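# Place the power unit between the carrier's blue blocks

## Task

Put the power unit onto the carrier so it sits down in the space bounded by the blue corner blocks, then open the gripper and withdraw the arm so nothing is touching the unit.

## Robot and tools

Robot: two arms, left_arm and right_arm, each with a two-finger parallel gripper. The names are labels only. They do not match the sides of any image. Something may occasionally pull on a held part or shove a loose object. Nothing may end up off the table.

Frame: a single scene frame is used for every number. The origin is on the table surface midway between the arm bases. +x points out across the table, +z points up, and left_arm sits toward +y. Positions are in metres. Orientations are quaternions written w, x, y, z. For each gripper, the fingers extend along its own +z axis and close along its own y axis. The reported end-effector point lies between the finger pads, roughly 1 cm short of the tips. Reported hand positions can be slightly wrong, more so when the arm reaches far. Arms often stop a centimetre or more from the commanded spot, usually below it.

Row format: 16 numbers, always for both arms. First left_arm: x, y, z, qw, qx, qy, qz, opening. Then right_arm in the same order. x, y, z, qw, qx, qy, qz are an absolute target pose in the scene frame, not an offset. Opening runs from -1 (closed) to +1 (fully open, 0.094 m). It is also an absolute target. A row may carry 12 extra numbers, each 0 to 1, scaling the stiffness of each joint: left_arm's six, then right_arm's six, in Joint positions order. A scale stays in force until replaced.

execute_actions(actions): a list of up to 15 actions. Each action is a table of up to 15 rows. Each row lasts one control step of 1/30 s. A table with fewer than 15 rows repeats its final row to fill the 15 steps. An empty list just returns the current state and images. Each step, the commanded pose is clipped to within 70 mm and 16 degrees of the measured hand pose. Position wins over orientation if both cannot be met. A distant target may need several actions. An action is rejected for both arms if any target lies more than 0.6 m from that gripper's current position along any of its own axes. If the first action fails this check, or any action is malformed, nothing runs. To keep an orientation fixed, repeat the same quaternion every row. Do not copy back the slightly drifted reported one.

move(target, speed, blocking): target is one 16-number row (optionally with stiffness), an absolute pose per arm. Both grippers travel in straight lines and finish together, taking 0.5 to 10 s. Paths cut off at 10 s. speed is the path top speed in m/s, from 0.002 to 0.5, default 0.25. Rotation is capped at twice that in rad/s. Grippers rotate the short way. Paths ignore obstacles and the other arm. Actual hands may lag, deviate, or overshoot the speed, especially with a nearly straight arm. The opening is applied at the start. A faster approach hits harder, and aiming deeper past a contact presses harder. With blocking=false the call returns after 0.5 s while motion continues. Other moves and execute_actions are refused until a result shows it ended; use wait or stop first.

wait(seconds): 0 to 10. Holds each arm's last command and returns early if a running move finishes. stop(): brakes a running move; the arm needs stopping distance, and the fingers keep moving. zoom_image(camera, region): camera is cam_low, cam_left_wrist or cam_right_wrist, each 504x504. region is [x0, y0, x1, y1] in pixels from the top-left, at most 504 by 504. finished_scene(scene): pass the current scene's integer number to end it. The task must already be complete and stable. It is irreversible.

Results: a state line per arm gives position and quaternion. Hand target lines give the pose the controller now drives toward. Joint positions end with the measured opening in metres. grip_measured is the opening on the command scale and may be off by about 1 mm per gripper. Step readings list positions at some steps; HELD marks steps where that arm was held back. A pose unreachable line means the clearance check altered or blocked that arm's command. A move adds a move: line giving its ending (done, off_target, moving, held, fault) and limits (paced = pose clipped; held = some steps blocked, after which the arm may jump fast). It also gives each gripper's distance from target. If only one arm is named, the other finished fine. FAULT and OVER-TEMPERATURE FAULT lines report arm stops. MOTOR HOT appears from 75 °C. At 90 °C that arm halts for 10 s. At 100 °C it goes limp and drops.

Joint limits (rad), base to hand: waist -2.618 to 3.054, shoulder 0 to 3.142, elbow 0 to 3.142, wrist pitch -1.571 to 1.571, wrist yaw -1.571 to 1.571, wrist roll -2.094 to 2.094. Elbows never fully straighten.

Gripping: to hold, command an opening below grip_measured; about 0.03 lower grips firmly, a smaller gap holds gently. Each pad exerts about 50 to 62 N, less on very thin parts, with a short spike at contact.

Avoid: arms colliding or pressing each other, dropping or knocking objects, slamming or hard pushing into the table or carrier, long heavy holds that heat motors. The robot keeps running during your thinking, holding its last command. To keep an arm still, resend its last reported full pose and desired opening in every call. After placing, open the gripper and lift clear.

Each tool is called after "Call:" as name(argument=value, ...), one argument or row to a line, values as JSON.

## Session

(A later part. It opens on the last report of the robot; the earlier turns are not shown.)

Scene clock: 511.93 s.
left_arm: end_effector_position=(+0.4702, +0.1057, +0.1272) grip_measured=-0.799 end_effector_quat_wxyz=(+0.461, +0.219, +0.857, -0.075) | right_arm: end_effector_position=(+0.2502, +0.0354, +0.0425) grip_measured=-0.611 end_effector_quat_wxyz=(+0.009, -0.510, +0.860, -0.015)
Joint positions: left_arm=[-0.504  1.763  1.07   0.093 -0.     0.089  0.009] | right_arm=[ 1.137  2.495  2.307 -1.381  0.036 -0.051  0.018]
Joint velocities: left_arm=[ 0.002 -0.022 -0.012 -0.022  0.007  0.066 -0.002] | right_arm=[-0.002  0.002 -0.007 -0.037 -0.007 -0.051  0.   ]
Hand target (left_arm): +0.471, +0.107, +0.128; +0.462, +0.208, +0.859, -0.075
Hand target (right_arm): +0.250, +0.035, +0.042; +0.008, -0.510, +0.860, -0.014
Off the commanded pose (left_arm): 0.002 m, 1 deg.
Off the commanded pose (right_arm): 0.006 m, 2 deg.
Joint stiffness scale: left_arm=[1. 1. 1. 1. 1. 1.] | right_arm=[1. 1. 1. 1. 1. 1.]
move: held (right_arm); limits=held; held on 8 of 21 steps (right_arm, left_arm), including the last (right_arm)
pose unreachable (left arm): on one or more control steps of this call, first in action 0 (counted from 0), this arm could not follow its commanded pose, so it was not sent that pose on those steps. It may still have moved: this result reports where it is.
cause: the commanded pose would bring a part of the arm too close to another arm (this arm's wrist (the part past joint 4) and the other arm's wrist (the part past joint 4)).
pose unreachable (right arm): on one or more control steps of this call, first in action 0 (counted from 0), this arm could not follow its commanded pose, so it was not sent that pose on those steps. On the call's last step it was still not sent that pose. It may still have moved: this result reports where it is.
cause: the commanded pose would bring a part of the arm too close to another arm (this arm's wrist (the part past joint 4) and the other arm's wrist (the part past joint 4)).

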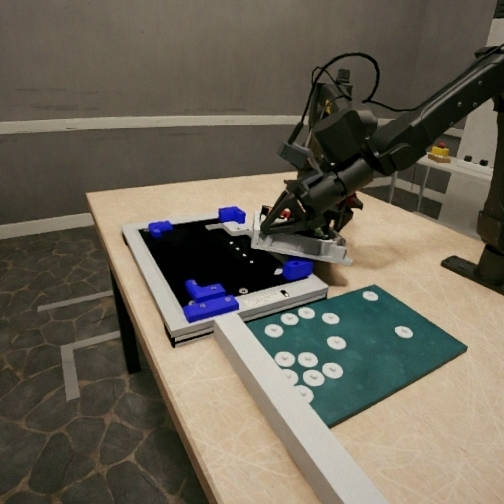

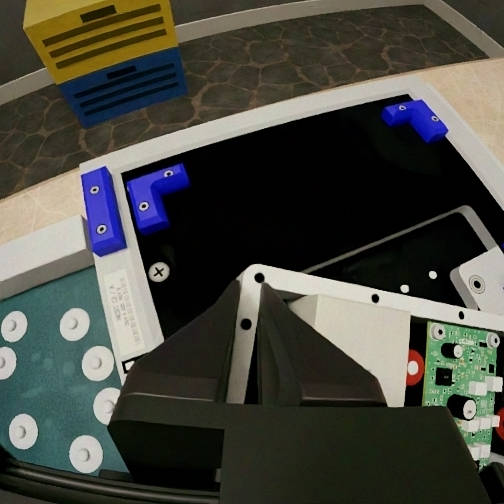

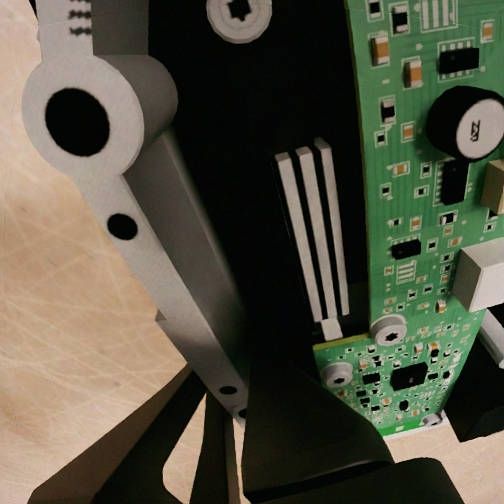

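Call:
move(
  target=[0.49,0.107,0.14,0.455,0.16,0.872,-0.06,-1,0.28,0.005,0.11,0,-0.56,0.83,0,-1],
  speed=0.04,
)

Call:
move(
  target=[0.55,0.107,0.13,0.45,0.062,0.89,-0.03,-1,0.367,-0.035,0.105,0,-0.656,0.755,0,-1],
  speed=0.04,
)

Scene clock: 524.53 s.
left_arm: end_effector_position=(+0.4737, +0.1142, +0.1140) grip_measured=-0.803 end_effector_quat_wxyz=(+0.418, +0.175, +0.889, -0.059) | right_arm: end_effector_position=(+0.2544, +0.0129, +0.0741) grip_measured=-0.626 end_effector_quat_wxyz=(-0.035, -0.566, +0.823, +0.017)
Joint positions: left_arm=[-0.507  1.806  1.151 -0.046 -0.062  0.003  0.009] | right_arm=[ 1.069  2.501  2.443 -1.566 -0.057 -0.254  0.018]
Joint velocities: left_arm=[-0.007 -0.007 -0.002 -0.007 -0.022 -0.022 -0.   ] | right_arm=[ 0.007  0.007 -0.002  0.037  0.022  0.051  0.001]
Hand target (left_arm): +0.488, +0.108, +0.141; +0.456, +0.160, +0.874, -0.061
Hand target (right_arm): +0.278, +0.004, +0.109; +0.016, -0.558, +0.830, +0.006
Off the commanded pose (left_arm): 0.032 m, 5 deg.
Off the commanded pose (right_arm): 0.045 m, 5 deg.
Joint stiffness scale: left_arm=[1. 1. 1. 1. 1. 1.] | right_arm=[1. 1. 1. 1. 1. 1.]
joint sent to its limit (right arm) — the command would take joint 4 (wrist pitch) past its lower limit, so that joint was sent only as far as its limit.
move: off_target (left_arm, right_arm); limits=held; held on 19 of 69 steps (left_arm)
pose unreachable (left arm): on one or more control steps of this call, first in action 0 (counted from 0), this arm could not follow its commanded pose, so it was not sent that pose on those steps. It may still have moved: this result reports where it is.
cause: the commanded pose would bring a part of the arm too close to another arm (this arm's wrist (the part past joint 4) and the other arm's wrist (the part past joint 4)).

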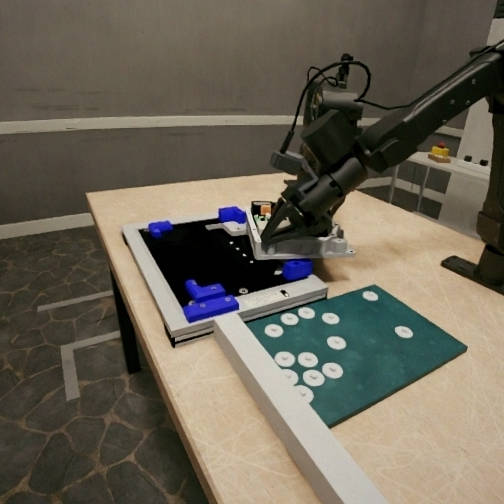

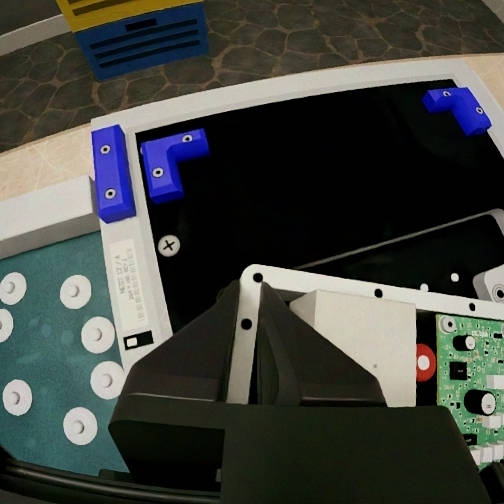

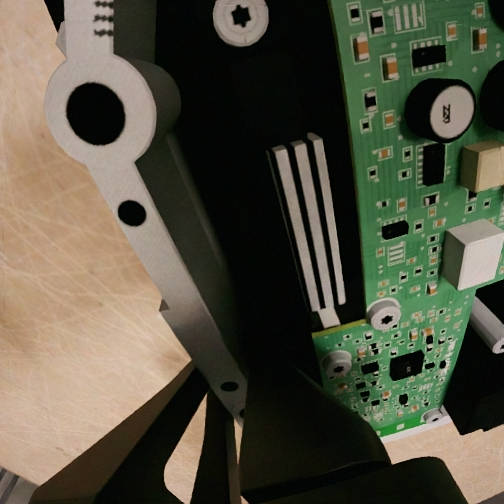

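Scene clock: 527.93 s.
left_arm: end_effector_position=(+0.4957, +0.1076, +0.1038) grip_measured=-0.778 end_effector_quat_wxyz=(+0.352, +0.148, +0.923, -0.049) | right_arm: end_effector_position=(+0.2675, +0.0219, +0.0936) grip_measured=-0.645 end_effector_quat_wxyz=(-0.020, -0.609, +0.785, +0.113)
Joint positions: left_arm=[-0.507  1.958  1.422 -0.312 -0.078 -0.067  0.01 ] | right_arm=[ 0.994  2.506  2.515 -1.569 -0.231 -0.443  0.017]
Joint velocities: left_arm=[-0.007 -0.002 -0.007 -0.007  0.022 -0.051  0.001] | right_arm=[-0.002  0.017  0.012  0.022 -0.007 -0.081  0.001]
Hand target (left_arm): +0.539, +0.112, +0.136; +0.441, +0.065, +0.894, -0.040
Hand target (right_arm): +0.335, -0.026, +0.105; +0.031, -0.643, +0.765, +0.014
Off the commanded pose (left_arm): 0.060 m, 16 deg.
Off the commanded pose (right_arm): 0.115 m, 15 deg; position clipped at the last step of the last action.
Joint stiffness scale: left_arm=[1. 1. 1. 1. 1. 1.] | right_arm=[1. 1. 1. 1. 1. 1.]
joint sent to its limit (right arm) — the command would take joint 4 (wrist pitch) past its lower limit, so that joint was sent only as far as its limit.
move: off_target (left_arm, right_arm); limits=paced,held; held on 6 of 102 steps (right_arm, left_arm)
pose unreachable (left arm): on one or more control steps of this call, first in action 0 (counted from 0), this arm could not follow its commanded pose, so it was not sent that pose on those steps. It may still have moved: this result reports where it is.
cause: the commanded pose would bring a part of the arm too close to another arm (this arm's wrist (the part past joint 4) and the other arm's wrist (the part past joint 4), along the way the arms are being sent).
pose unreachable (right arm): on one or more control steps of this call, first in action 0 (counted from 0), this arm could not follow its commanded pose, so it was not sent that pose on those steps. It may still have moved: this result reports where it is.
cause: the commanded pose would bring a part of the arm too close to another arm (this arm's wrist (the part past joint 4) and the other arm's wrist (the part past joint 4)).

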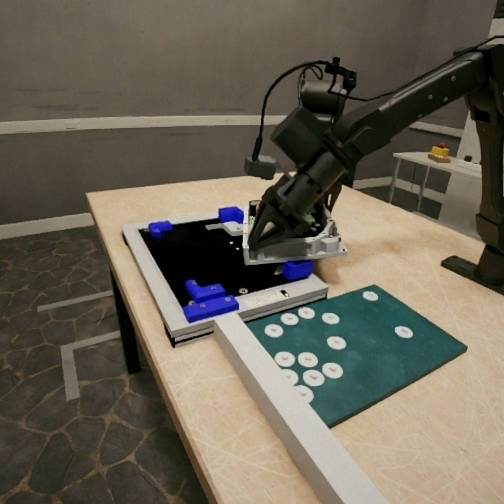

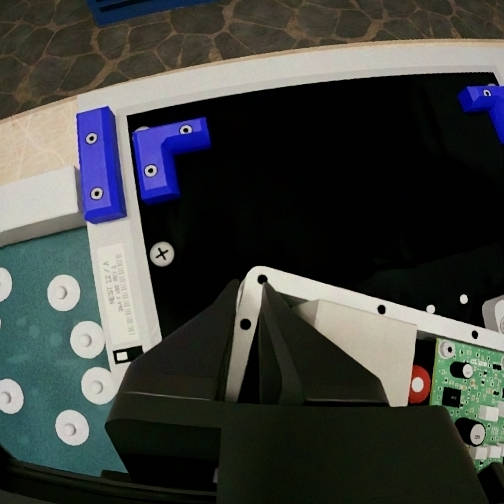

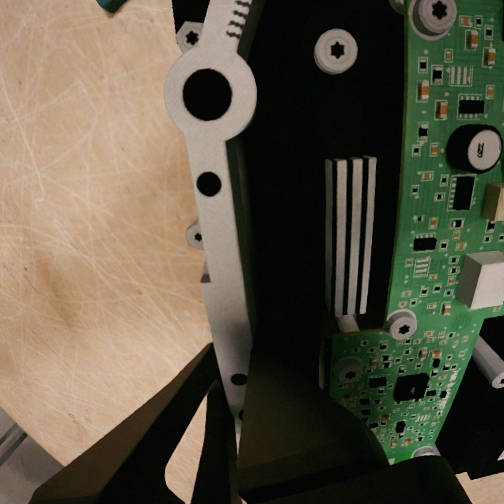

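Call:
move(
  target=[0.55,0.107,0.13,0.42,0.062,0.905,-0.03,-1,0.367,-0.035,0.105,0.131,-0.643,0.74,0.151,-1],
  speed=0.04,
)

Scene clock: 540.23 s.
left_arm: end_effector_position=(+0.4880, +0.1106, +0.0981) grip_measured=-0.781 end_effector_quat_wxyz=(+0.308, +0.133, +0.941, -0.041) | right_arm: end_effector_position=(+0.2656, +0.0140, +0.1090) grip_measured=-0.636 end_effector_quat_wxyz=(+0.018, -0.598, +0.765, +0.239)
Joint positions: left_arm=[-0.511  1.987  1.502 -0.459 -0.087 -0.11   0.01 ] | right_arm=[ 0.9    2.281  2.111 -1.301 -0.474 -0.52   0.017]
Joint velocities: left_arm=[ 0.007  0.002 -0.007  0.007 -0.022 -0.022 -0.   ] | right_arm=[-0.007  0.002 -0.017  0.022 -0.037 -0.081  0.   ]
Hand target (left_arm): +0.537, +0.112, +0.137; +0.411, +0.063, +0.909, -0.037
Hand target (right_arm): +0.337, -0.027, +0.109; +0.099, -0.636, +0.750, +0.152
Off the commanded pose (left_arm): 0.070 m, 16 deg.
Off the commanded pose (right_arm): 0.113 m, 17 deg; position and orientation clipped at the last step of the last action.
Joint stiffness scale: left_arm=[1. 1. 1. 1. 1. 1.] | right_arm=[1. 1. 1. 1. 1. 1.]
move: off_target (left_arm, right_arm); limits=paced

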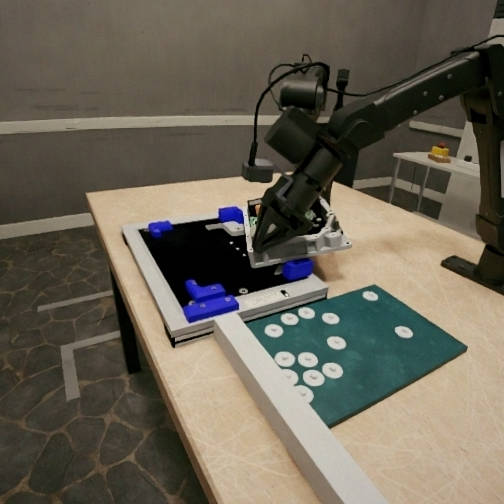

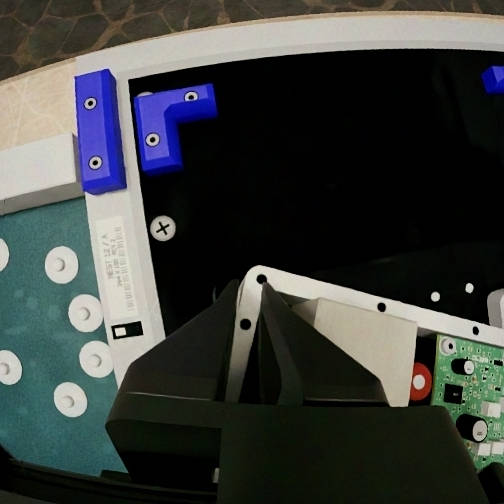

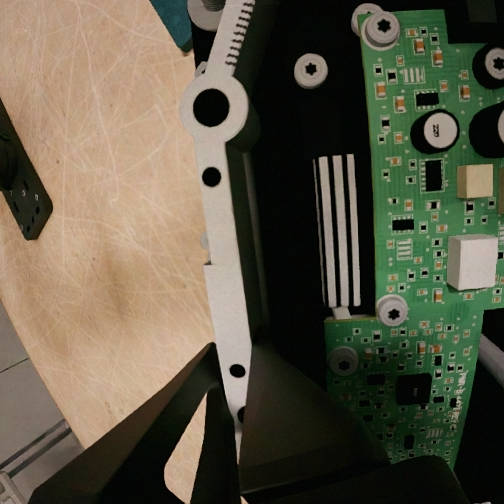

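Call:
move(
  target=[0.49,0.11,0.17,0.35,0.1,0.93,-0.035,-1,0.27,0.01,0.15,0.131,-0.6,0.775,0.151,-1],
  speed=0.04,
)

Call:
move(
  target=[0.55,0.107,0.17,0.38,0.062,0.922,-0.03,-1,0.36,-0.035,0.15,0.131,-0.643,0.74,0.151,-1],
  speed=0.04,
)

Scene clock: 552.53 s.
left_arm: end_effector_position=(+0.4672, +0.1137, +0.1107) grip_measured=-0.800 end_effector_quat_wxyz=(+0.274, +0.124, +0.953, -0.033) | right_arm: end_effector_position=(+0.2536, +0.0005, +0.1125) grip_measured=-0.649 end_effector_quat_wxyz=(+0.062, -0.613, +0.773, +0.152)
Joint positions: left_arm=[-0.526  1.95   1.542 -0.611 -0.097 -0.147  0.009] | right_arm=[ 0.97   2.117  1.9   -1.171 -0.277 -0.464  0.016]
Joint velocities: left_arm=[-0.007  0.002  0.012 -0.022  0.022  0.037 -0.001] | right_arm=[-0.007  0.007 -0.022  0.007 -0.007  0.066 -0.   ]
Hand target (left_arm): +0.485, +0.112, +0.170; +0.350, +0.099, +0.931, -0.037
Hand target (right_arm): +0.268, +0.008, +0.150; +0.129, -0.601, +0.774, +0.152
Off the commanded pose (left_arm): 0.064 m, 10 deg.
Off the commanded pose (right_arm): 0.042 m, 8 deg.
Joint stiffness scale: left_arm=[1. 1. 1. 1. 1. 1.] | right_arm=[1. 1. 1. 1. 1. 1.]
move: off_target (left_arm, right_arm)

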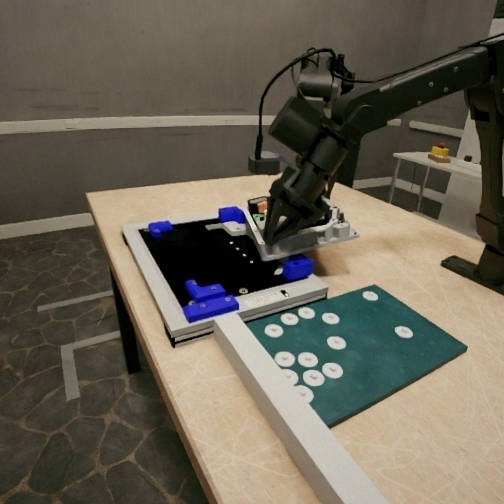

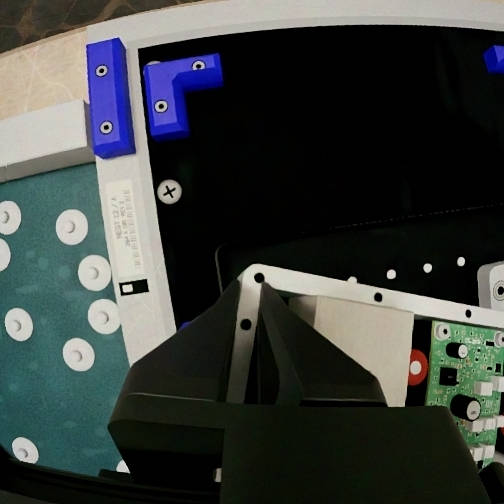

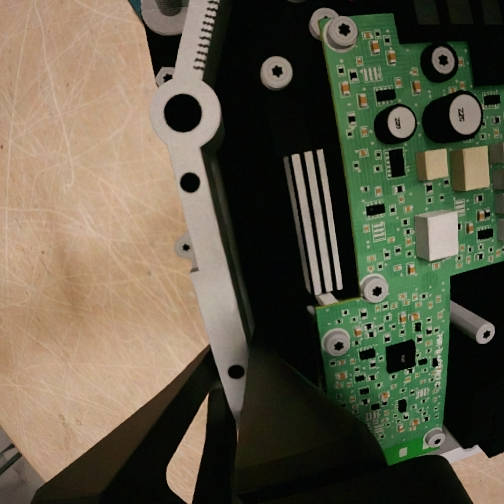

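Scene clock: 556.70 s.
left_arm: end_effector_position=(+0.4830, +0.1031, +0.1138) grip_measured=-0.802 end_effector_quat_wxyz=(+0.195, +0.133, +0.972, -0.026) | right_arm: end_effector_position=(+0.2754, -0.0114, +0.1578) grip_measured=-0.655 end_effector_quat_wxyz=(-0.013, +0.614, -0.746, -0.256)
Joint positions: left_arm=[-0.519  2.168  1.953 -0.965 -0.06  -0.143  0.009] | right_arm=[ 0.83   2.311  2.349 -1.565 -0.517 -0.653  0.016]
Joint velocities: left_arm=[ 0.022  0.066  0.105  0.037  0.022  0.051 -0.   ] | right_arm=[-0.012  0.032  0.056 -0.037 -0.007  0.051  0.   ]
Hand target (left_arm): +0.535, +0.115, +0.177; +0.320, +0.083, +0.943, -0.029
Hand target (right_arm): +0.352, -0.043, +0.156; +0.104, -0.634, +0.749, +0.164
Off the commanded pose (left_arm): 0.088 m, 23 deg; orientation clipped at the last step of the last action.
Off the commanded pose (right_arm): 0.088 m, 18 deg; orientation clipped at the last step of the last action.
Joint stiffness scale: left_arm=[1. 1. 1. 1. 1. 1.] | right_arm=[1. 1. 1. 1. 1. 1.]
move: off_target (left_arm, right_arm); limits=paced

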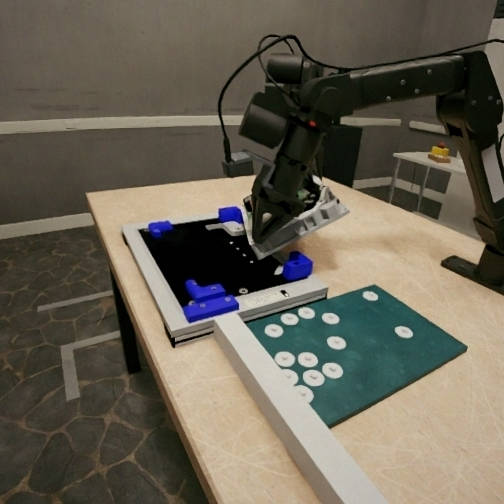

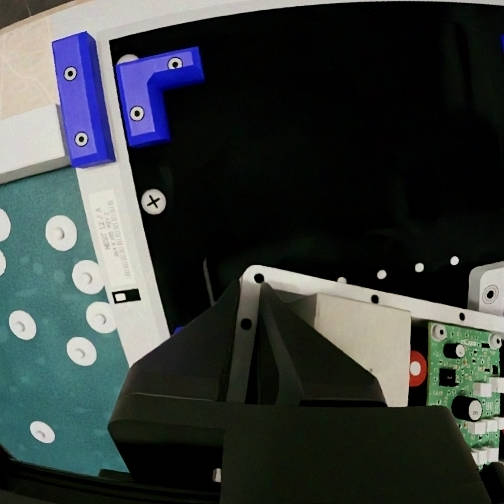

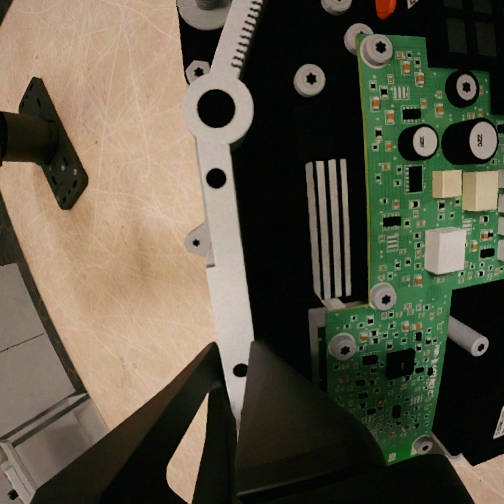

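Call:
execute_actions(
  actions=[
    [[0.52,0.105,0.13,0.25,0.1,0.96,-0.03,-1,0.31,-0.02,0.13,0.1,-0.63,0.75,0.2,-1]],
    [[0.53,0.105,0.13,0.25,0.1,0.96,-0.03,-1,0.33,-0.025,0.115,0.1,-0.63,0.75,0.2,-1]],
    [[0.54,0.105,0.13,0.25,0.08,0.96,-0.03,-1,0.35,-0.03,0.105,0.1,-0.64,0.745,0.17,-1]],
    [[0.55,0.105,0.13,0.25,0.07,0.96,-0.03,-1,0.36,-0.035,0.10,0.1,-0.64,0.745,0.17,-1]],
    [[0.55,0.105,0.13,0.25,0.07,0.96,-0.03,-1,0.36,-0.035,0.10,0.1,-0.64,0.745,0.17,-1]],
    [[0.55,0.105,0.13,0.25,0.07,0.96,-0.03,-1,0.36,-0.035,0.10,0.1,-0.64,0.745,0.17,-1]],
  ],
)

Scene clock: 570.77 s.
left_arm: end_effector_position=(+0.4794, +0.1033, +0.0970) grip_measured=-0.804 end_effector_quat_wxyz=(+0.118, +0.121, +0.985, -0.032) | right_arm: end_effector_position=(+0.2643, -0.0033, +0.1299) grip_measured=-0.653 end_effector_quat_wxyz=(+0.016, -0.607, +0.751, +0.261)
Joint positions: left_arm=[-0.503  2.326  2.193 -1.193 -0.005 -0.165  0.009] | right_arm=[ 0.857  2.239  2.11  -1.371 -0.525 -0.601  0.016]
Joint velocities: left_arm=[-0.022  0.007  0.007  0.007 -0.051 -0.022 -0.001] | right_arm=[ 0.002 -0.007 -0.007 -0.022 -0.066  0.037  0.   ]
Hand target (left_arm): +0.538, +0.111, +0.139; +0.242, +0.070, +0.967, -0.032
Hand target (right_arm): +0.337, -0.037, +0.110; +0.084, -0.635, +0.749, +0.169
Off the commanded pose (left_arm): 0.078 m, 17 deg; orientation clipped at the last step of the last action.
Off the commanded pose (right_arm): 0.105 m, 15 deg; position clipped at the last step of the last action.
Joint stiffness scale: left_arm=[1. 1. 1. 1. 1. 1.] | right_arm=[1. 1. 1. 1. 1. 1.]
Step readings (end_effector_position; steps 1 to 15: 1st action; 16 to 30: 2nd action; 31 to 45: 3rd action; 46 to 60: 4th action; 61 to 75: 5th action; 76 to 90: 6th action):
0: left_arm (+0.4835, +0.1027, +0.1137) | right_arm (+0.2757, -0.0109, +0.1578)
1: left_arm (+0.4826, +0.1026, +0.1114) | right_arm (+0.2732, -0.0106, +0.1551)
2: left_arm (+0.4806, +0.1028, +0.1096) | right_arm (+0.2708, -0.0102, +0.1516)
4: left_arm (+0.4759, +0.1041, +0.1033) | right_arm (+0.2651, -0.0089, +0.1415)
8: left_arm (+0.4720, +0.1056, +0.0947) | right_arm (+0.2595, -0.0065, +0.1279)
15: left_arm (+0.4726, +0.1051, +0.0949) | right_arm (+0.2604, -0.0059, +0.1284)
16: left_arm (+0.4732, +0.1052, +0.0952) | right_arm (+0.2607, -0.0059, +0.1283)
17: left_arm (+0.4740, +0.1050, +0.0960) | right_arm (+0.2610, -0.0056, +0.1285)
19: left_arm (+0.4755, +0.1043, +0.0975) | right_arm (+0.2618, -0.0052, +0.1290)
23: left_arm (+0.4756, +0.1042, +0.0976) | right_arm (+0.2620, -0.0051, +0.1297)
30: left_arm (+0.4755, +0.1041, +0.0979) | right_arm (+0.2620, -0.0051, +0.1297)
31: left_arm (+0.4759, +0.1043, +0.0978) | right_arm (+0.2623, -0.0053, +0.1292)
32: left_arm (+0.4767, +0.1040, +0.0980) | right_arm (+0.2627, -0.0049, +0.1292)
34: left_arm (+0.4782, +0.1036, +0.0970) | right_arm (+0.2638, -0.0039, +0.1292)
38: left_arm (+0.4778, +0.1037, +0.0963) | right_arm (+0.2637, -0.0039, +0.1292)
45: left_arm (+0.4778, +0.1036, +0.0962) | right_arm (+0.2637, -0.0039, +0.1298)
46: left_arm (+0.4783, +0.1038, +0.0963) | right_arm (+0.2637, -0.0039, +0.1299)
47: left_arm (+0.4789, +0.1036, +0.0963) | right_arm (+0.2639, -0.0037, +0.1299)
49: left_arm (+0.4797, +0.1033, +0.0965) | right_arm (+0.2644, -0.0033, +0.1299)
53: left_arm (+0.4793, +0.1034, +0.0964) | right_arm (+0.2644, -0.0033, +0.1299)
60: left_arm (+0.4793, +0.1034, +0.0966) | right_arm (+0.2643, -0.0033, +0.1299)
61: left_arm (+0.4794, +0.1034, +0.0968) | right_arm (+0.2643, -0.0033, +0.1299)
62: left_arm (+0.4794, +0.1034, +0.0968) | right_arm (+0.2643, -0.0033, +0.1299)
64: left_arm (+0.4794, +0.1033, +0.0969) | right_arm (+0.2643, -0.0033, +0.1299)
68: left_arm (+0.4793, +0.1034, +0.0968) | right_arm (+0.2643, -0.0033, +0.1299)
75: left_arm (+0.4793, +0.1033, +0.0968) | right_arm (+0.2643, -0.0033, +0.1299)
76: left_arm (+0.4794, +0.1033, +0.0969) | right_arm (+0.2643, -0.0033, +0.1299)
77: left_arm (+0.4794, +0.1033, +0.0969) | right_arm (+0.2643, -0.0033, +0.1299)
79: left_arm (+0.4794, +0.1033, +0.0969) | right_arm (+0.2643, -0.0033, +0.1299)
83: left_arm (+0.4794, +0.1033, +0.0968) | right_arm (+0.2643, -0.0033, +0.1299)
90: end_effector_position above

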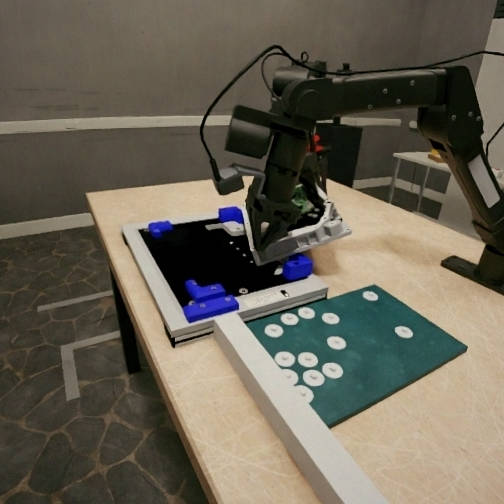

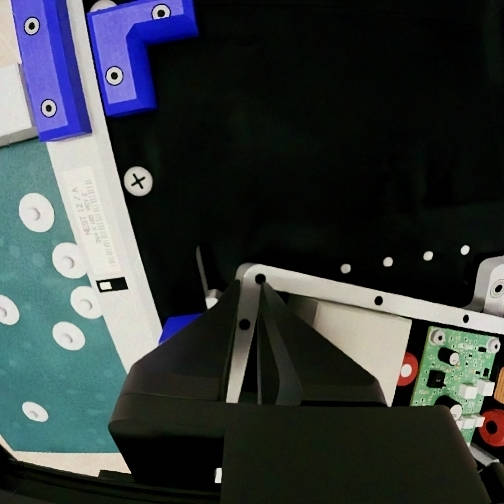

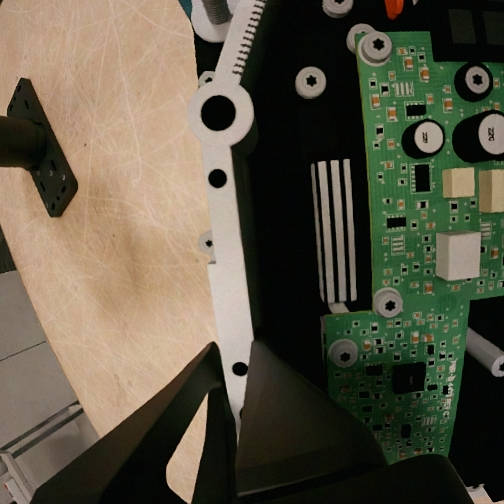

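Call:
move(
  target=[0.40,0.12,0.17,0.15,0.069,0.987,-0.01,-1,0.215,-0.02,0.16,0.1,-0.64,0.745,0.17,-1],
  speed=0.05,
)

Call:
move(
  target=[0.555,0.105,0.17,0.25,0.068,0.966,-0.017,-1,0.37,-0.035,0.15,0.131,-0.643,0.74,0.151,-1],
  speed=0.05,
)

Scene clock: 585.87 s.
left_arm: end_effector_position=(+0.4012, +0.1185, +0.1345) grip_measured=-0.813 end_effector_quat_wxyz=(+0.115, +0.077, +0.990, -0.000) | right_arm: end_effector_position=(+0.2033, -0.0212, +0.1303) grip_measured=-0.666 end_effector_quat_wxyz=(-0.052, +0.660, -0.730, -0.172)
Joint positions: left_arm=[-0.577  2.002  1.834 -1.191 -0.09  -0.321  0.009] | right_arm=[ 1.008  1.939  1.704 -1.173 -0.324 -0.553  0.016]
Joint velocities: left_arm=[-0.002  0.007 -0.002  0.007 -0.022 -0.007  0.   ] | right_arm=[ 0.002 -0.007 -0.012 -0.007  0.007  0.007 -0.001]
Hand target (left_arm): +0.398, +0.119, +0.168; +0.149, +0.069, +0.986, -0.011
Hand target (right_arm): +0.214, -0.020, +0.159; +0.098, -0.640, +0.743, +0.171
Off the commanded pose (left_arm): 0.036 m, 4 deg.
Off the commanded pose (right_arm): 0.032 m, 6 deg.
Joint stiffness scale: left_arm=[1. 1. 1. 1. 1. 1.] | right_arm=[1. 1. 1. 1. 1. 1.]
move: off_target (left_arm, right_arm)

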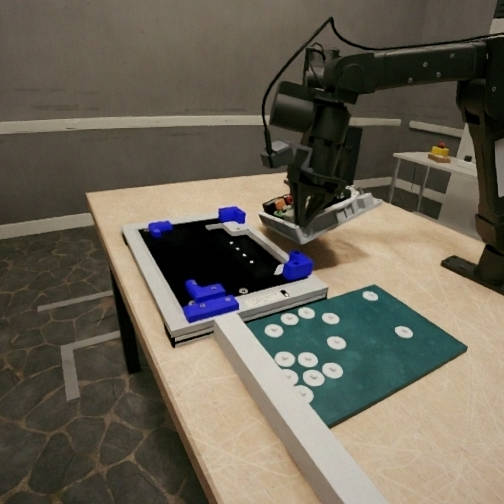

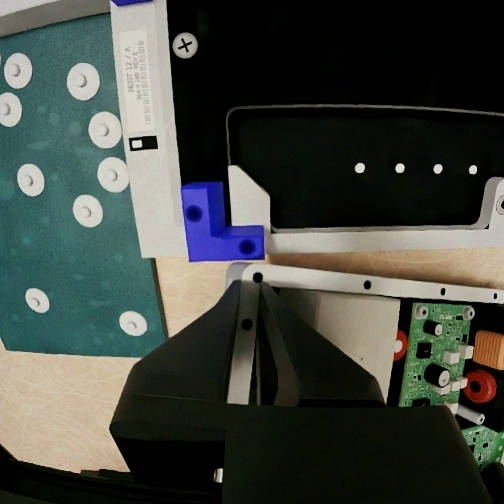

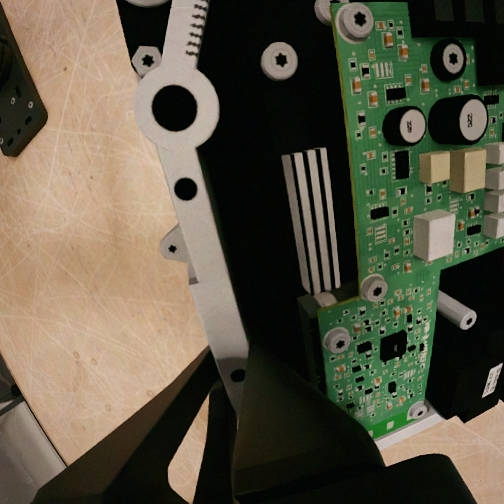

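Scene clock: 590.10 s.
left_arm: end_effector_position=(+0.5007, +0.0999, +0.1343) grip_measured=-0.808 end_effector_quat_wxyz=(+0.132, +0.123, +0.983, -0.018) | right_arm: end_effector_position=(+0.2855, -0.0005, +0.1691) grip_measured=-0.672 end_effector_quat_wxyz=(+0.025, -0.577, +0.764, +0.288)
Joint positions: left_arm=[-0.504  2.576  2.805 -1.535 -0.04  -0.158  0.009] | right_arm=[ 0.812  2.347  2.432 -1.566 -0.58  -0.571  0.015]
Joint velocities: left_arm=[ 0.002 -0.007 -0.002 -0.081 -0.037 -0.022  0.   ] | right_arm=[-0.007 -0.002  0.027  0.007  0.066  0.037  0.   ]
Hand target (left_arm): +0.544, +0.112, +0.176; +0.241, +0.067, +0.968, -0.018
Hand target (right_arm): +0.358, -0.041, +0.156; +0.100, -0.618, +0.757, +0.188
Off the commanded pose (left_arm): 0.065 m, 15 deg.
Off the commanded pose (right_arm): 0.093 m, 21 deg; position and orientation clipped at the last step of the last action.
Joint stiffness scale: left_arm=[1. 1. 1. 1. 1. 1.] | right_arm=[1. 1. 1. 1. 1. 1.]
move: off_target (left_arm, right_arm); limits=paced

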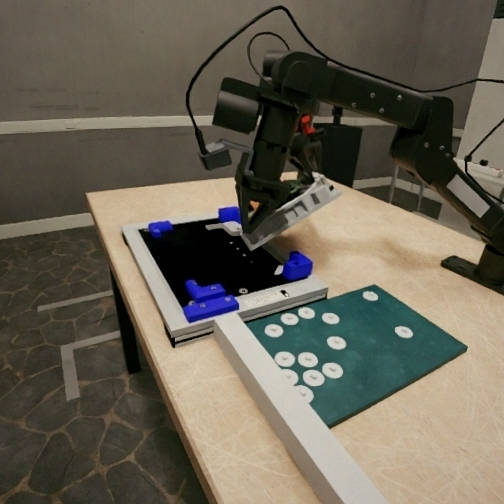

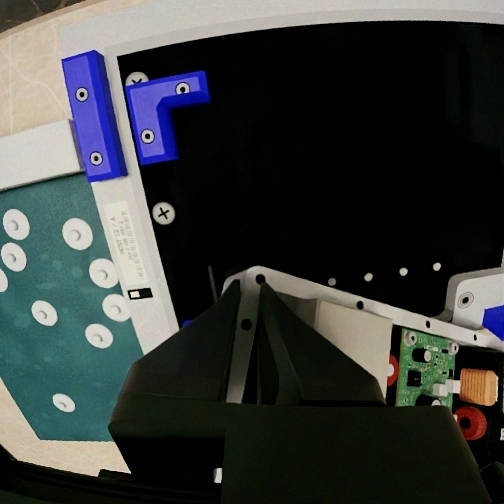

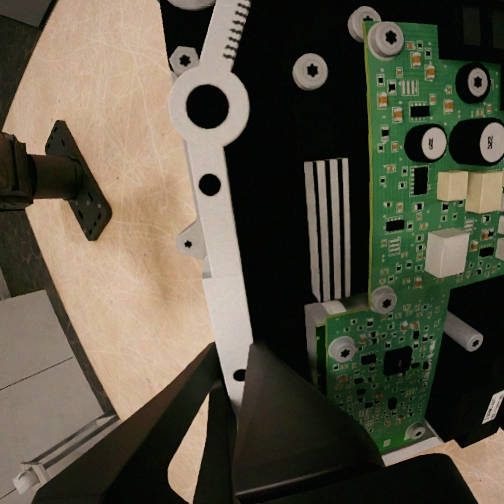

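Call:
move(
  target=[0.55,0.105,0.13,0.3,0.068,0.951,-0.02,-1,0.36,-0.035,0.08,0.2,-0.62,0.72,0.24,-1],
  speed=0.04,
)

Scene clock: 603.67 s.
left_arm: end_effector_position=(+0.4763, +0.1168, +0.1200) grip_measured=-0.808 end_effector_quat_wxyz=(+0.127, +0.114, +0.985, -0.014) | right_arm: end_effector_position=(+0.2621, +0.0076, +0.1423) grip_measured=-0.651 end_effector_quat_wxyz=(+0.059, -0.559, +0.731, +0.387)
Joint positions: left_arm=[-0.494  2.286  2.216 -1.248 -0.045 -0.167  0.009] | right_arm=[ 0.796  2.136  1.87  -1.123 -0.788 -0.551  0.016]
Joint velocities: left_arm=[ 0.002 -0.002  0.007 -0.037 -0.037 -0.007  0.   ] | right_arm=[-0.007  0.012 -0.032 -0.037 -0.037  0.037  0.   ]
Hand target (left_arm): +0.537, +0.110, +0.140; +0.249, +0.077, +0.965, -0.019
Hand target (right_arm): +0.325, -0.028, +0.104; +0.128, -0.602, +0.732, +0.292
Off the commanded pose (left_arm): 0.075 m, 21 deg; orientation clipped at the last step of the last action.
Off the commanded pose (right_arm): 0.124 m, 24 deg; position and orientation clipped at the last step of the last action.
Joint stiffness scale: left_arm=[1. 1. 1. 1. 1. 1.] | right_arm=[1. 1. 1. 1. 1. 1.]
move: off_target (left_arm, right_arm); limits=paced

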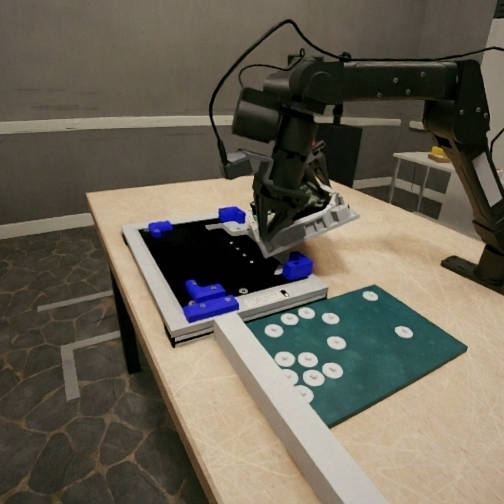

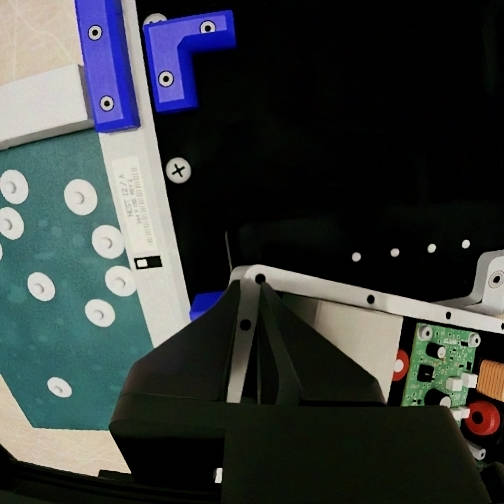

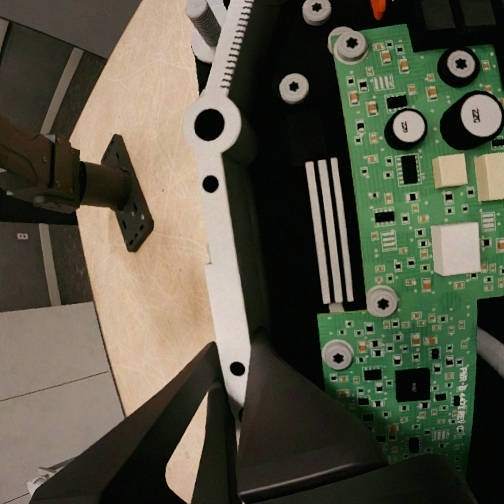

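Call:
move(
  target=[0.476,0.117,0.12,0.127,0.114,0.985,-0.014,-0.45,0.262,0.008,0.142,0.059,-0.559,0.731,0.387,-1],
  speed=0.04,
)

Call:
move(
  target=[0.44,0.2,0.22,0.127,0.05,0.99,0,-0.45,0.262,0.008,0.142,0.059,-0.559,0.731,0.387,-1],
  speed=0.1,
)

Scene clock: 621.17 s.
left_arm: end_effector_position=(+0.4746, +0.1172, +0.1186) grip_measured=-0.452 end_effector_quat_wxyz=(+0.122, +0.114, +0.986, -0.013) | right_arm: end_effector_position=(+0.2554, +0.0042, +0.1337) grip_measured=-0.666 end_effector_quat_wxyz=(+0.036, -0.552, +0.744, +0.376)
Joint positions: left_arm=[-0.494  2.288  2.216 -1.255 -0.043 -0.165  0.026] | right_arm=[ 0.806  2.142  1.861 -1.149 -0.764 -0.53   0.016]
Joint velocities: left_arm=[ 0.002 -0.012  0.002 -0.051 -0.051 -0.066 -0.001] | right_arm=[-0.002  0.002 -0.002  0.022  0.022 -0.037  0.   ]
Hand target (left_arm): +0.476, +0.117, +0.120; +0.127, +0.114, +0.985, -0.014
Hand target (right_arm): +0.262, +0.008, +0.142; +0.059, -0.559, +0.731, +0.387
Off the commanded pose (left_arm): 0.002 m, 1 deg.
Off the commanded pose (right_arm): 0.011 m, 3 deg.
Joint stiffness scale: left_arm=[1. 1. 1. 1. 1. 1.] | right_arm=[1. 1. 1. 1. 1. 1.]
move: off_target (right_arm)

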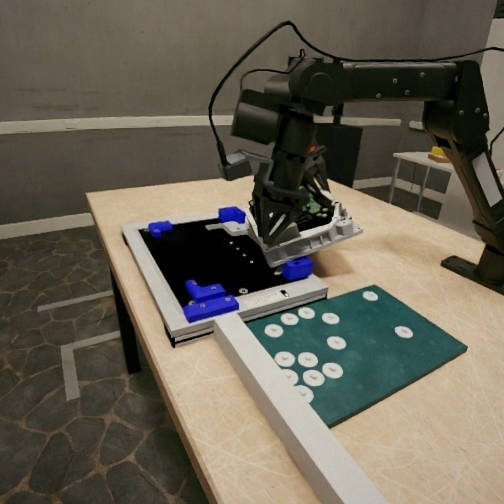

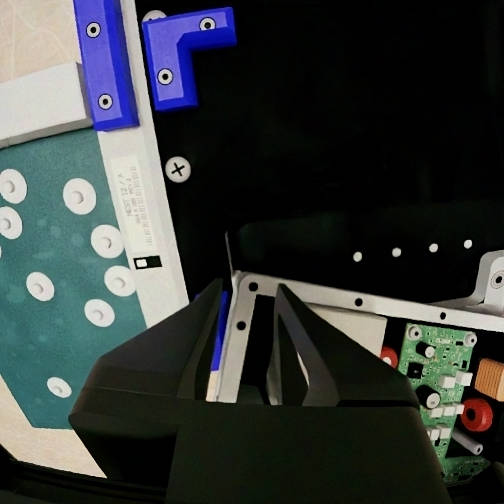

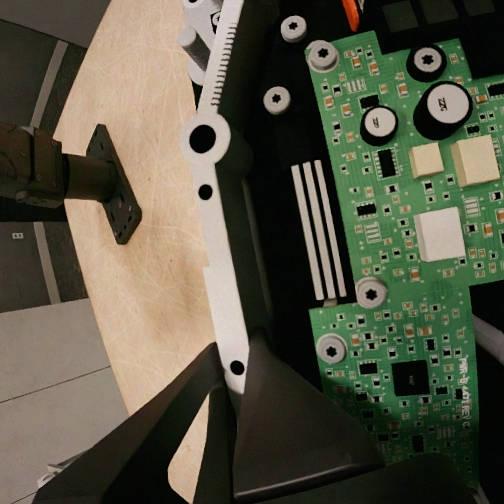

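Scene clock: 623.07 s.
left_arm: end_effector_position=(+0.4352, +0.1956, +0.2001) grip_measured=-0.452 end_effector_quat_wxyz=(+0.103, +0.051, +0.993, +0.000) | right_arm: end_effector_position=(+0.2549, +0.0043, +0.1326) grip_measured=-0.666 end_effector_quat_wxyz=(+0.035, -0.553, +0.745, +0.372)
Joint positions: left_arm=[-0.366  2.126  2.295 -1.54  -0.045 -0.165  0.026] | right_arm=[ 0.81   2.142  1.861 -1.149 -0.755 -0.528  0.016]
Joint velocities: left_arm=[ 0.007  0.007 -0.017  0.037  0.022 -0.007  0.001] | right_arm=[-0.007 -0.007 -0.002  0.007 -0.022  0.022 -0.   ]
Hand target (left_arm): +0.437, +0.200, +0.219; +0.128, +0.050, +0.990, +0.001
Hand target (right_arm): +0.262, +0.007, +0.142; +0.059, -0.559, +0.731, +0.386
Off the commanded pose (left_arm): 0.021 m, 3 deg.
Off the commanded pose (right_arm): 0.012 m, 4 deg.
Joint stiffness scale: left_arm=[1. 1. 1. 1. 1. 1.] | right_arm=[1. 1. 1. 1. 1. 1.]
move: off_target (left_arm, right_arm)

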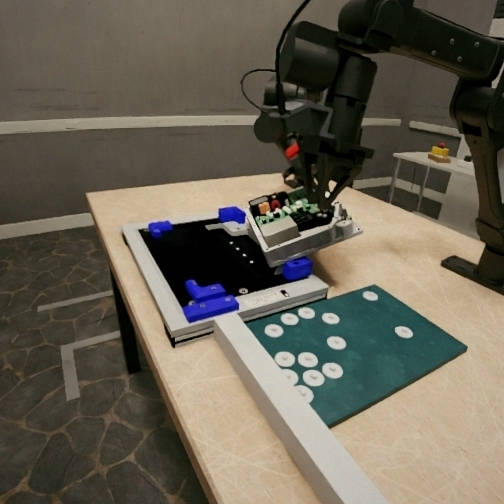

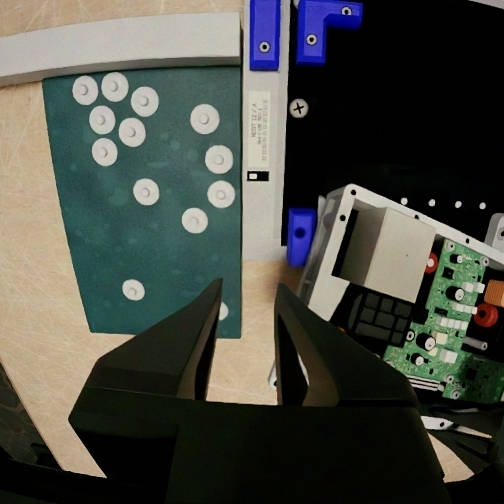

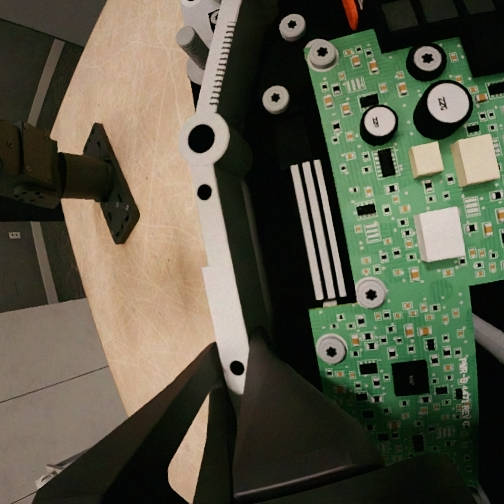

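Call:
move(
  target=[0.44,0.2,0.22,0.127,0.05,0.99,0,-0.45,0.31,-0.02,0.12,0.06,-0.6,0.74,0.3,-1],
  speed=0.03,
)

Call:
move(
  target=[0.44,0.2,0.22,0.127,0.05,0.99,0,-0.45,0.37,-0.04,0.095,0.1,-0.64,0.73,0.22,-1],
  speed=0.03,
)

Scene clock: 637.23 s.
left_arm: end_effector_position=(+0.4354, +0.1955, +0.2084) grip_measured=-0.452 end_effector_quat_wxyz=(+0.110, +0.052, +0.993, -0.001) | right_arm: end_effector_position=(+0.2616, -0.0012, +0.1411) grip_measured=-0.669 end_effector_quat_wxyz=(+0.016, -0.577, +0.737, +0.351)
Joint positions: left_arm=[-0.366  2.126  2.328 -1.557 -0.045 -0.164  0.026] | right_arm=[ 0.802  2.224  2.051 -1.341 -0.717 -0.622  0.016]
Joint velocities: left_arm=[-0.012 -0.002  0.002 -0.022 -0.037 -0.081 -0.001] | right_arm=[ 0.002  0.002  0.022  0.022 -0.007 -0.007  0.   ]
Hand target (left_arm): +0.439, +0.200, +0.220; +0.127, +0.050, +0.991, +0.000
Hand target (right_arm): +0.306, -0.023, +0.122; +0.057, -0.597, +0.742, +0.300
Off the commanded pose (left_arm): 0.013 m, 2 deg.
Off the commanded pose (right_arm): 0.056 m, 8 deg.
Joint stiffness scale: left_arm=[1. 1. 1. 1. 1. 1.] | right_arm=[1. 1. 1. 1. 1. 1.]
move: off_target (left_arm, right_arm)

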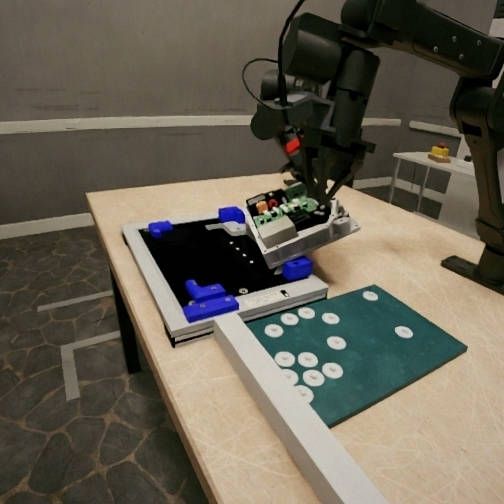

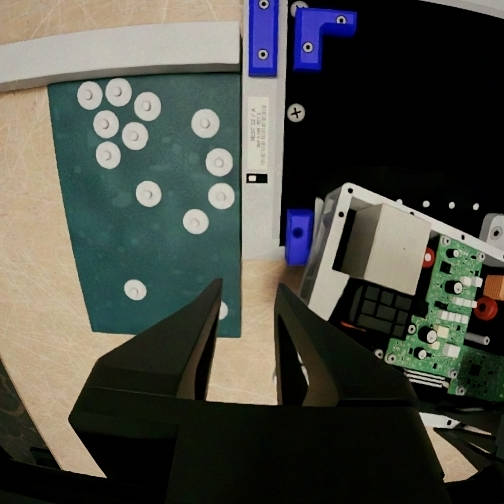

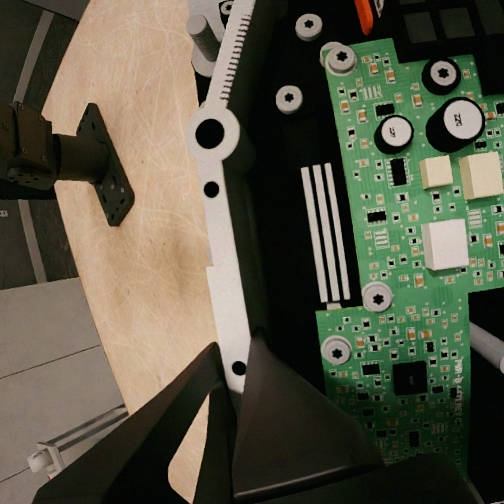

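Scene clock: 643.10 s.
left_arm: end_effector_position=(+0.4353, +0.1956, +0.2084) grip_measured=-0.452 end_effector_quat_wxyz=(+0.110, +0.052, +0.993, -0.001) | right_arm: end_effector_position=(+0.2655, -0.0046, +0.1456) grip_measured=-0.671 end_effector_quat_wxyz=(+0.006, -0.592, +0.733, +0.336)
Joint positions: left_arm=[-0.366  2.126  2.328 -1.558 -0.045 -0.164  0.026] | right_arm=[ 0.8    2.275  2.169 -1.448 -0.686 -0.669  0.015]
Joint velocities: left_arm=[ 0.002  0.002 -0.002  0.066  0.022  0.007 -0.001] | right_arm=[-0.017  0.007 -0.007 -0.037  0.022  0.051  0.001]
Hand target (left_arm): +0.439, +0.200, +0.220; +0.127, +0.050, +0.991, +0.000
Hand target (right_arm): +0.336, -0.038, +0.114; +0.073, -0.630, +0.736, +0.235
Off the commanded pose (left_arm): 0.013 m, 2 deg.
Off the commanded pose (right_arm): 0.121 m, 18 deg; position and orientation clipped at the last step of the last action.
Joint stiffness scale: left_arm=[1. 1. 1. 1. 1. 1.] | right_arm=[1. 1. 1. 1. 1. 1.]
move: off_target (left_arm, right_arm); limits=paced

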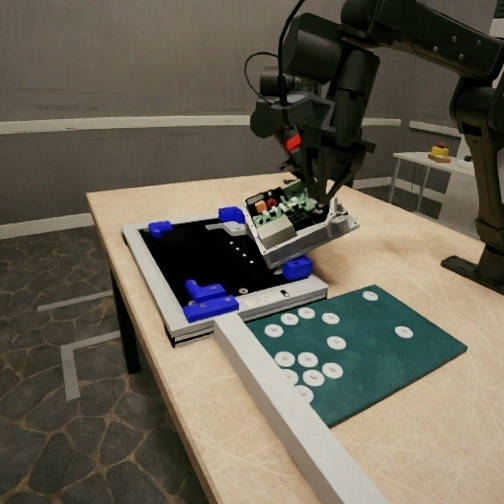

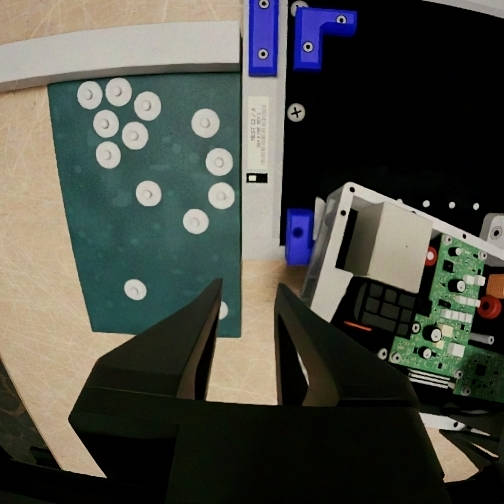

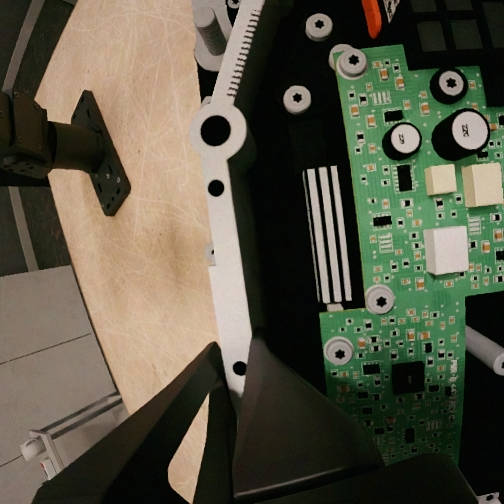

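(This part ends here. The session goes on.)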